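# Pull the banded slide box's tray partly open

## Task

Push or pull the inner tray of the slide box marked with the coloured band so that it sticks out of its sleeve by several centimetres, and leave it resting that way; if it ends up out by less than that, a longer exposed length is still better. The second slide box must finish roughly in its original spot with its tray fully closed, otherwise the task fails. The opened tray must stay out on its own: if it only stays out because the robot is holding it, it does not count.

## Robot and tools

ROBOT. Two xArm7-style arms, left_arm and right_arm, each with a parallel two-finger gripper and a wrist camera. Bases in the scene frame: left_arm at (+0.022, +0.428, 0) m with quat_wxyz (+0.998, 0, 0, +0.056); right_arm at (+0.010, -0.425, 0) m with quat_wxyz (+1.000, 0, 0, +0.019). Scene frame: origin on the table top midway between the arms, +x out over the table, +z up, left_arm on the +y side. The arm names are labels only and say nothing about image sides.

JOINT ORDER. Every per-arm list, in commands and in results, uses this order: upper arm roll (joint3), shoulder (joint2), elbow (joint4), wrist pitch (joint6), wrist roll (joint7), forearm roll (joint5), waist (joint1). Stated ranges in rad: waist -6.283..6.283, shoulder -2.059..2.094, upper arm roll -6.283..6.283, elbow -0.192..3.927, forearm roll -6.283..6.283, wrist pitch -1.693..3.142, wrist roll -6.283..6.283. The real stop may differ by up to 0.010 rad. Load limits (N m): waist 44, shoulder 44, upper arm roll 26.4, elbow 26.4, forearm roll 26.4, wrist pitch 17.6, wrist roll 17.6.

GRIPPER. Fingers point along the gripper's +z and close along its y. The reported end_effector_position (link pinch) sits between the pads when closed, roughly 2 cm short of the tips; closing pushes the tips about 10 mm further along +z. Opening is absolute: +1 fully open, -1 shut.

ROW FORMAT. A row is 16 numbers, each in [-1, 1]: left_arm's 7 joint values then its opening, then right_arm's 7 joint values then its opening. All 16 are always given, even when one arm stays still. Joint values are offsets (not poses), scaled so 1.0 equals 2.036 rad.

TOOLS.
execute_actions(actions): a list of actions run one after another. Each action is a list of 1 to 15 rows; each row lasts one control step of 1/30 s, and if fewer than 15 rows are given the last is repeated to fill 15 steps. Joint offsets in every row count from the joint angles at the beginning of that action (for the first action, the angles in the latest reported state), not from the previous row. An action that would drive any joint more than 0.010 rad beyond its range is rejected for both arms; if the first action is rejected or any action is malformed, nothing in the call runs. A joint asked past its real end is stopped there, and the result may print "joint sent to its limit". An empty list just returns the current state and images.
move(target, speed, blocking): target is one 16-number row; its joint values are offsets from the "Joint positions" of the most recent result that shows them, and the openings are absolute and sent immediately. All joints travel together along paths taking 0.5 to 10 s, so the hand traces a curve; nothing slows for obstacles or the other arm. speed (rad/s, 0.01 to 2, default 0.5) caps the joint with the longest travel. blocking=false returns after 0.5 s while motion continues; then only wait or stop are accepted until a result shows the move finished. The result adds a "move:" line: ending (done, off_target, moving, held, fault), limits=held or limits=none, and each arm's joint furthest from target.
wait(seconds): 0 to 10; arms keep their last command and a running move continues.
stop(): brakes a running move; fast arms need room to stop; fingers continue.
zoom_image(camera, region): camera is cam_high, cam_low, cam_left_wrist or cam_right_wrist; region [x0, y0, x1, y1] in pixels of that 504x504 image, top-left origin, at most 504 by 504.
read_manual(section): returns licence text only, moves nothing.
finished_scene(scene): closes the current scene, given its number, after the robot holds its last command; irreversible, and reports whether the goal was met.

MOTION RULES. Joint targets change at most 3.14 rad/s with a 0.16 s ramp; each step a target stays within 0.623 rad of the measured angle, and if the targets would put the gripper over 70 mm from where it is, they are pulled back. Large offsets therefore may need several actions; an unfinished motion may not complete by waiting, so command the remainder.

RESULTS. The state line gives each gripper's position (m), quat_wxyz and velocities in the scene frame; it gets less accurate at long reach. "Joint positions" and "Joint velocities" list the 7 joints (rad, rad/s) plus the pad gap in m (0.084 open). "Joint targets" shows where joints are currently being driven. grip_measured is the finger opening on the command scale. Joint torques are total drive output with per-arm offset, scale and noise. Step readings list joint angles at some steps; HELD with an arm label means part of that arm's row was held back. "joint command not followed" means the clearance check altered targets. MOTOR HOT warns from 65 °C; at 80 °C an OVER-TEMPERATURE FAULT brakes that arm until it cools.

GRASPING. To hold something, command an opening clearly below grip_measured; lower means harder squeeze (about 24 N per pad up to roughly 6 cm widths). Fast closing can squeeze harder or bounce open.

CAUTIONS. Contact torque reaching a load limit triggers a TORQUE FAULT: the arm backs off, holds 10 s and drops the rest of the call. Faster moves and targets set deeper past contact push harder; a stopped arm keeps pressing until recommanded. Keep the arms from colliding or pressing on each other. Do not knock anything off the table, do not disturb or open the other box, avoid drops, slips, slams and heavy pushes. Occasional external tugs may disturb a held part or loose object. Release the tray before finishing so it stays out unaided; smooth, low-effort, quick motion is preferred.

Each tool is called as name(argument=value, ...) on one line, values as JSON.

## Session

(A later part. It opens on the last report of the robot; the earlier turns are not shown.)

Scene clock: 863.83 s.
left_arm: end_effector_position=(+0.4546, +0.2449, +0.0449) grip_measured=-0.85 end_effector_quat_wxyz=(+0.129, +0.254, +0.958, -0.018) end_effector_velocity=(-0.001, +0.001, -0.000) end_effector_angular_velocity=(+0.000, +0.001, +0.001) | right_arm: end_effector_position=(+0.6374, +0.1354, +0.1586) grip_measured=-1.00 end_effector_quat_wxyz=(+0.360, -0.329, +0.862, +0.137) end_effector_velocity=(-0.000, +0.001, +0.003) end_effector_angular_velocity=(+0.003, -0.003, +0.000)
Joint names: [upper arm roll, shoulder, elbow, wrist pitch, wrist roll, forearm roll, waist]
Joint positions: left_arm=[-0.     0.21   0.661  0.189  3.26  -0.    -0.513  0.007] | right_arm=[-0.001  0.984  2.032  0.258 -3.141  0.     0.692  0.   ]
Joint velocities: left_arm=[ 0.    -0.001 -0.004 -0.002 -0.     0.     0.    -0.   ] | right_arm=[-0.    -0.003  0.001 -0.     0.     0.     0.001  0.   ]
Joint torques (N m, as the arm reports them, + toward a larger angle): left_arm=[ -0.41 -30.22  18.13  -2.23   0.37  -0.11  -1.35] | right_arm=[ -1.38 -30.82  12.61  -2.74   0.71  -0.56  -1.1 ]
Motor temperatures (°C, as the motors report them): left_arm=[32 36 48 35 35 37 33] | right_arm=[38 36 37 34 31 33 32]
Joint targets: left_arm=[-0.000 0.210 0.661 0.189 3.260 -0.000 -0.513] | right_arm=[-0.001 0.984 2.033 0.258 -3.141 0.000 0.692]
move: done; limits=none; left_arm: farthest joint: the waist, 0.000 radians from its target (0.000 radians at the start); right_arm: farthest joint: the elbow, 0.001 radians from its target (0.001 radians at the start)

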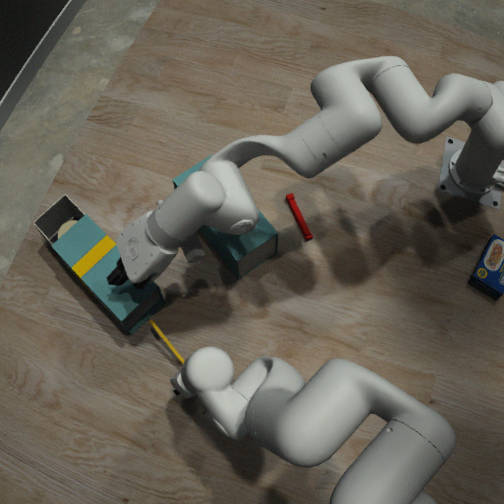

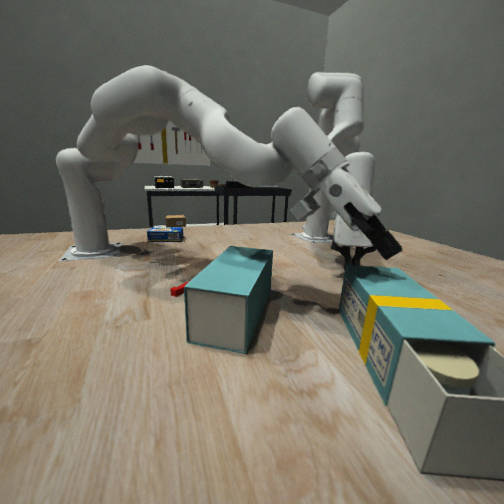

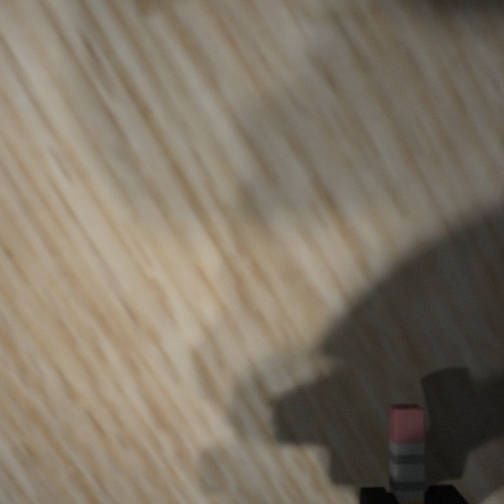

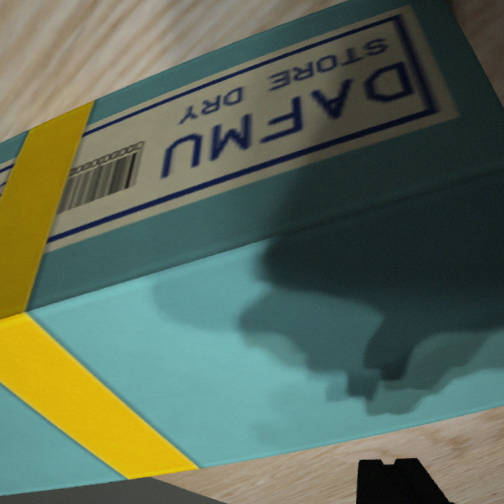

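move(target=[0, 0.0171, 0.0408, 0.1525, 0, 0, 0, -1, 0, -0.211, -0.2014, 0.1277, 0, 0, 0, -1], speed=0.4)

Scene clock: 888.13 s.
left_arm: end_effector_position=(+0.4179, +0.2605, +0.0236) grip_measured=-0.85 end_effector_quat_wxyz=(+0.000, +0.257, +0.967, -0.000) end_effector_velocity=(-0.000, +0.001, -0.001) end_effector_angular_velocity=(+0.000, +0.002, +0.003) | right_arm: end_effector_position=(+0.5568, +0.0633, +0.2159) grip_measured=-1.00 end_effector_quat_wxyz=(+0.253, -0.343, +0.899, +0.097) end_effector_velocity=(+0.001, +0.001, +0.005) end_effector_angular_velocity=(+0.005, -0.006, -0.000)
Joint names: [upper arm roll, shoulder, elbow, wrist pitch, wrist roll, forearm roll, waist]
Joint positions: left_arm=[-0.     0.245  0.745  0.499  3.26  -0.    -0.513  0.007] | right_arm=[-0.001  0.555  1.622  0.518 -3.141  0.     0.692  0.   ]
Joint velocities: left_arm=[ 0.     0.001 -0.     0.001  0.    -0.001  0.002 -0.   ] | right_arm=[-0.    -0.005  0.002  0.     0.    -0.     0.     0.   ]
Joint torques (N m, as the arm reports them, + toward a larger angle): left_arm=[ -0.41 -27.09  14.75  -1.28   0.32  -0.1   -1.4 ] | right_arm=[ -1.26 -25.58  12.37  -2.57   0.89  -0.65  -1.65]
Motor temperatures (°C, as the motors report them): left_arm=[32 35 46 35 35 37 33] | right_arm=[38 39 45 33 31 33 32]
Joint targets: left_arm=[-0.000 0.245 0.744 0.499 3.260 -0.000 -0.513] | right_arm=[-0.001 0.555 1.622 0.518 -3.141 0.000 0.692]
move: done; limits=none; left_arm: farthest joint: the elbow, 0.001 radians from its target (0.083 radians at the start); right_arm: farthest joint: the shoulder, 0.001 radians from its target (0.430 radians at the start)

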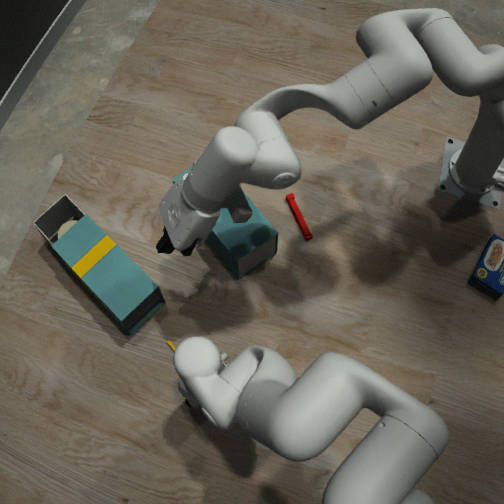

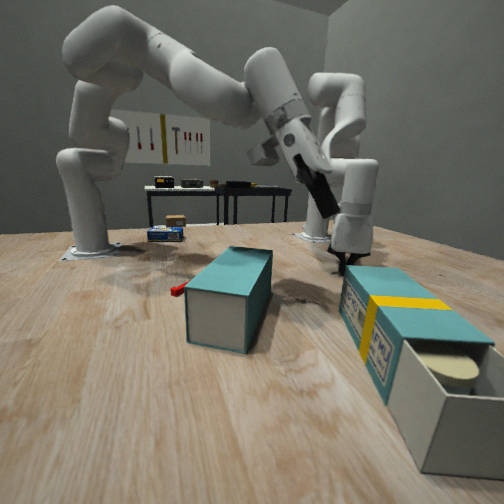

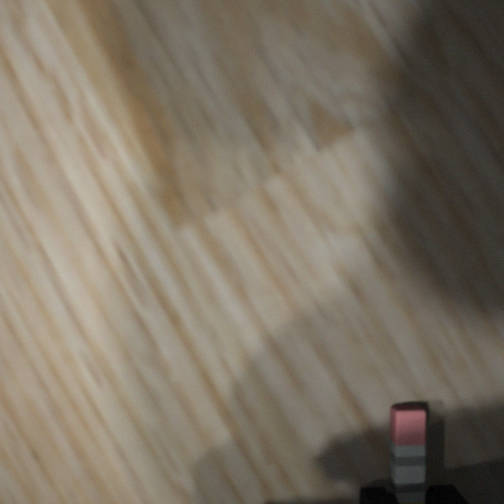

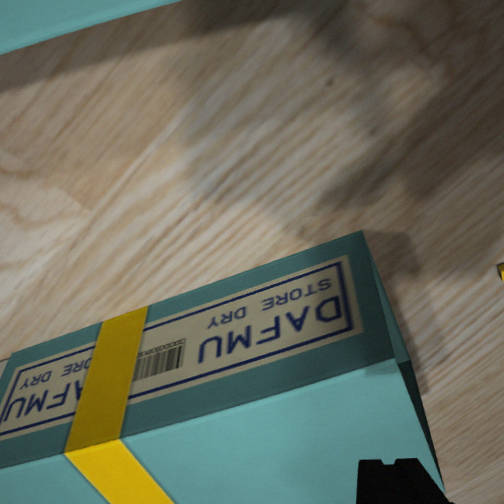

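execute_actions(actions=[[[0,0,0,0,0,0,0,-0.8,0,0,0,0,0,0,0,-1],[0,0,0,0,0,0,0,-0.7,0,0,0,0,0,0,0,-1],[0,0,0,0,0,0,0,-0.6,0,0,0,0,0,0,0,-1],[0,0,0,0,0,0,0,-0.5,0,0,0,0,0,0,0,-1],[0,0,0,0,0,0,0,-0.4,0,0,0,0,0,0,0,-1],[0,0,0,0,0,0,0,-0.3,0,0,0,0,0,0,0,-1],[0,0,0,0,0,0,0,-0.3,0,0,0,0,0,0,0,-1],[0,-0.004,0,0.004,0,0,0,-0.3,0,0,0,0,0,0,0,-1],[0,-0.01,0,0.01,0,0,0,-0.3,0,0,0,0,0,0,0,-1],[0,-0.017,0,0.017,0,0,0,-0.3,0,0,0,0,0,0,0,-1],[0,-0.024,0,0.024,0,0,0,-0.3,0,0,0,0,0,0,0,-1],[0,-0.031,0,0.031,0,0,0,-0.3,0,0,0,0,0,0,0,-1],[0,-0.038,0,0.038,0,0,0,-0.3,0,0,0,0,0,0,0,-1],[0,-0.044,0,0.044,0,0,0,-0.3,0,0,0,0,0,0,0,-1],[0,-0.05,0,0.05,0,0,0,-0.3,0,0,0,0,0,0,0,-1]],[[0,-0.02,0,0.02,0,0,0,-0.3,0,0,0,0,0,0,0,-1]]])

zoom_image(camera="cam_high", region=[20, 150, 300, 430])

Scene clock: 896.17 s.
left_arm: end_effector_position=(+0.4146, +0.2624, +0.0551) grip_measured=-0.32 end_effector_quat_wxyz=(-0.002, +0.256, +0.967, +0.000) end_effector_velocity=(+0.001, -0.001, +0.001) end_effector_angular_velocity=(-0.001, -0.003, -0.001) | right_arm: end_effector_position=(+0.5568, +0.0633, +0.2159) grip_measured=-1.00 end_effector_quat_wxyz=(+0.253, -0.343, +0.899, +0.097) end_effector_velocity=(+0.001, -0.000, +0.001) end_effector_angular_velocity=(+0.001, -0.002, -0.001)
Joint names: [upper arm roll, shoulder, elbow, wrist pitch, wrist roll, forearm roll, waist]
Joint positions: left_arm=[ 0.001  0.154  0.743  0.593  3.26  -0.    -0.512  0.03 ] | right_arm=[-0.001  0.555  1.622  0.518 -3.141  0.     0.692  0.   ]
Joint velocities: left_arm=[ 0.    -0.003  0.001  0.001  0.    -0.    -0.002 -0.   ] | right_arm=[-0.    -0.001  0.    -0.001 -0.    -0.    -0.001  0.   ]
Joint torques (N m, as the arm reports them, + toward a larger angle): left_arm=[ -0.31 -29.62  19.43  -1.72   0.32  -0.09  -1.29] | right_arm=[ -1.29 -26.23  12.34  -2.57   0.48  -0.72  -0.76]
Motor temperatures (°C, as the motors report them): left_arm=[32 35 45 34 35 37 33] | right_arm=[38 39 46 33 31 33 32]
Joint targets: left_arm=[0.001 0.153 0.743 0.593 3.260 -0.000 -0.512] | right_arm=[-0.001 0.555 1.622 0.518 -3.141 0.000 0.692]
Step readings (joint positions; steps 1 to 15: 1st action; 16 to 30: 2nd action):
0: left_arm=[-0.000 0.245 0.744 0.499 3.260 -0.000 -0.513] | right_arm=[-0.001 0.555 1.622 0.518 -3.141 0.000 0.692]
1: left_arm=[-0.000 0.245 0.744 0.499 3.260 -0.000 -0.513] | right_arm=[-0.001 0.555 1.622 0.518 -3.141 0.000 0.692]
2: left_arm=[-0.000 0.245 0.744 0.499 3.260 -0.000 -0.513] | right_arm=[-0.001 0.555 1.622 0.518 -3.141 0.000 0.692]
4: left_arm=[-0.000 0.245 0.744 0.499 3.260 -0.000 -0.513] | right_arm=[-0.001 0.555 1.622 0.518 -3.141 0.000 0.692]
8: left_arm=[-0.001 0.245 0.744 0.499 3.260 -0.000 -0.513] | right_arm=[-0.001 0.555 1.622 0.518 -3.141 0.000 0.692]
15: left_arm=[0.001 0.194 0.743 0.552 3.260 -0.000 -0.512] | right_arm=[-0.001 0.555 1.622 0.518 -3.141 0.000 0.692]
16: left_arm=[0.000 0.181 0.744 0.565 3.260 -0.000 -0.512] | right_arm=[-0.001 0.555 1.622 0.518 -3.141 0.000 0.692]
17: left_arm=[0.000 0.169 0.744 0.575 3.260 -0.000 -0.512] | right_arm=[-0.001 0.555 1.622 0.518 -3.141 0.000 0.692]
19: left_arm=[0.000 0.157 0.745 0.586 3.260 -0.000 -0.512] | right_arm=[-0.001 0.555 1.622 0.518 -3.141 0.000 0.692]
23: left_arm=[0.001 0.154 0.742 0.592 3.260 -0.000 -0.512] | right_arm=[-0.001 0.555 1.622 0.518 -3.141 0.000 0.692]
30: Joint positions above

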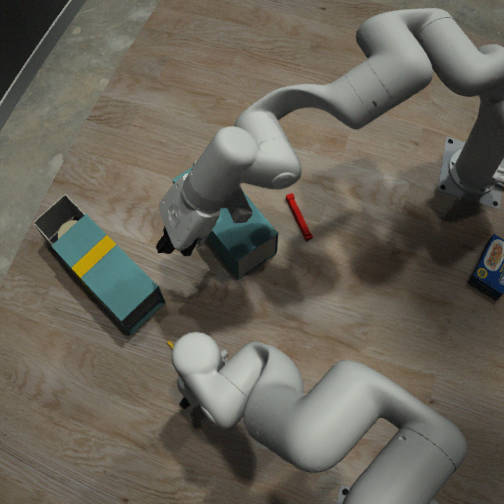

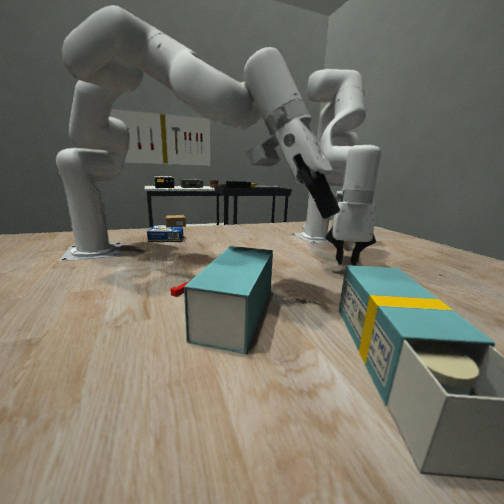

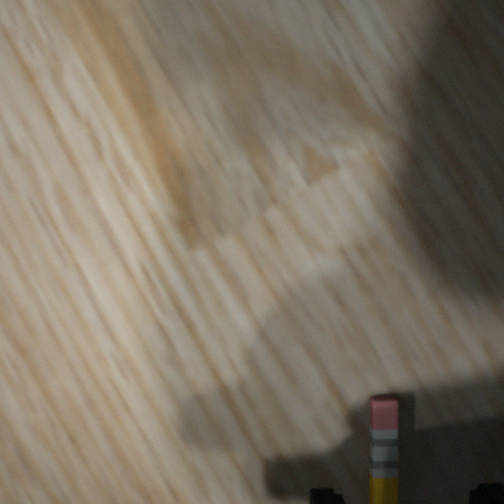

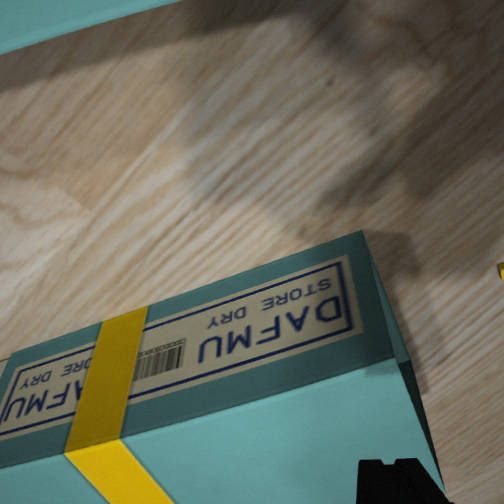

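Region (20, 150, 300, 430) of cam_high's 504x504 image, scaled by 1.800, with more detail than that image has.

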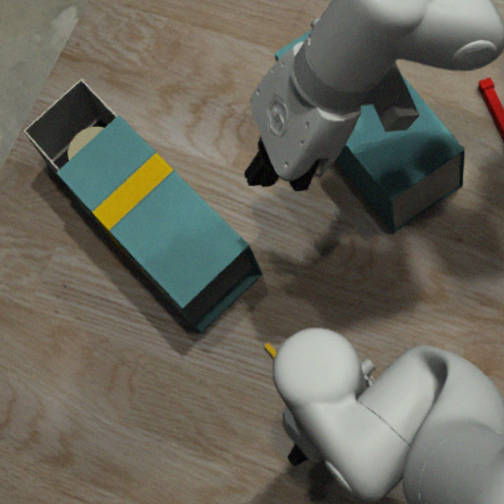

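zoom_image(camera="cam_high", region=[25, 185, 175, 345])

Region (25, 185, 175, 345) of cam_high's 504x504 image, scaled by 3.150, with more detail than that image has; it fills the left 472 columns of this view, and the rest is white.

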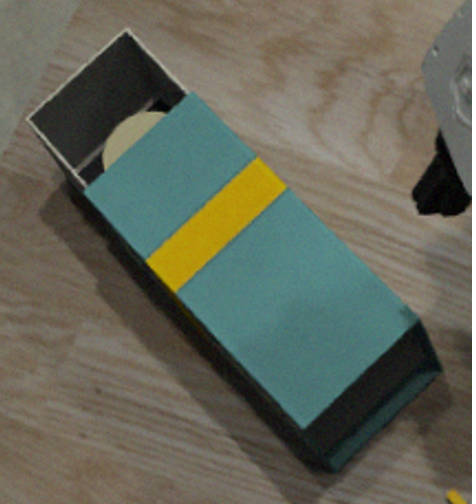

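finished_scene(scene=1)

The scene is finished: the task was done.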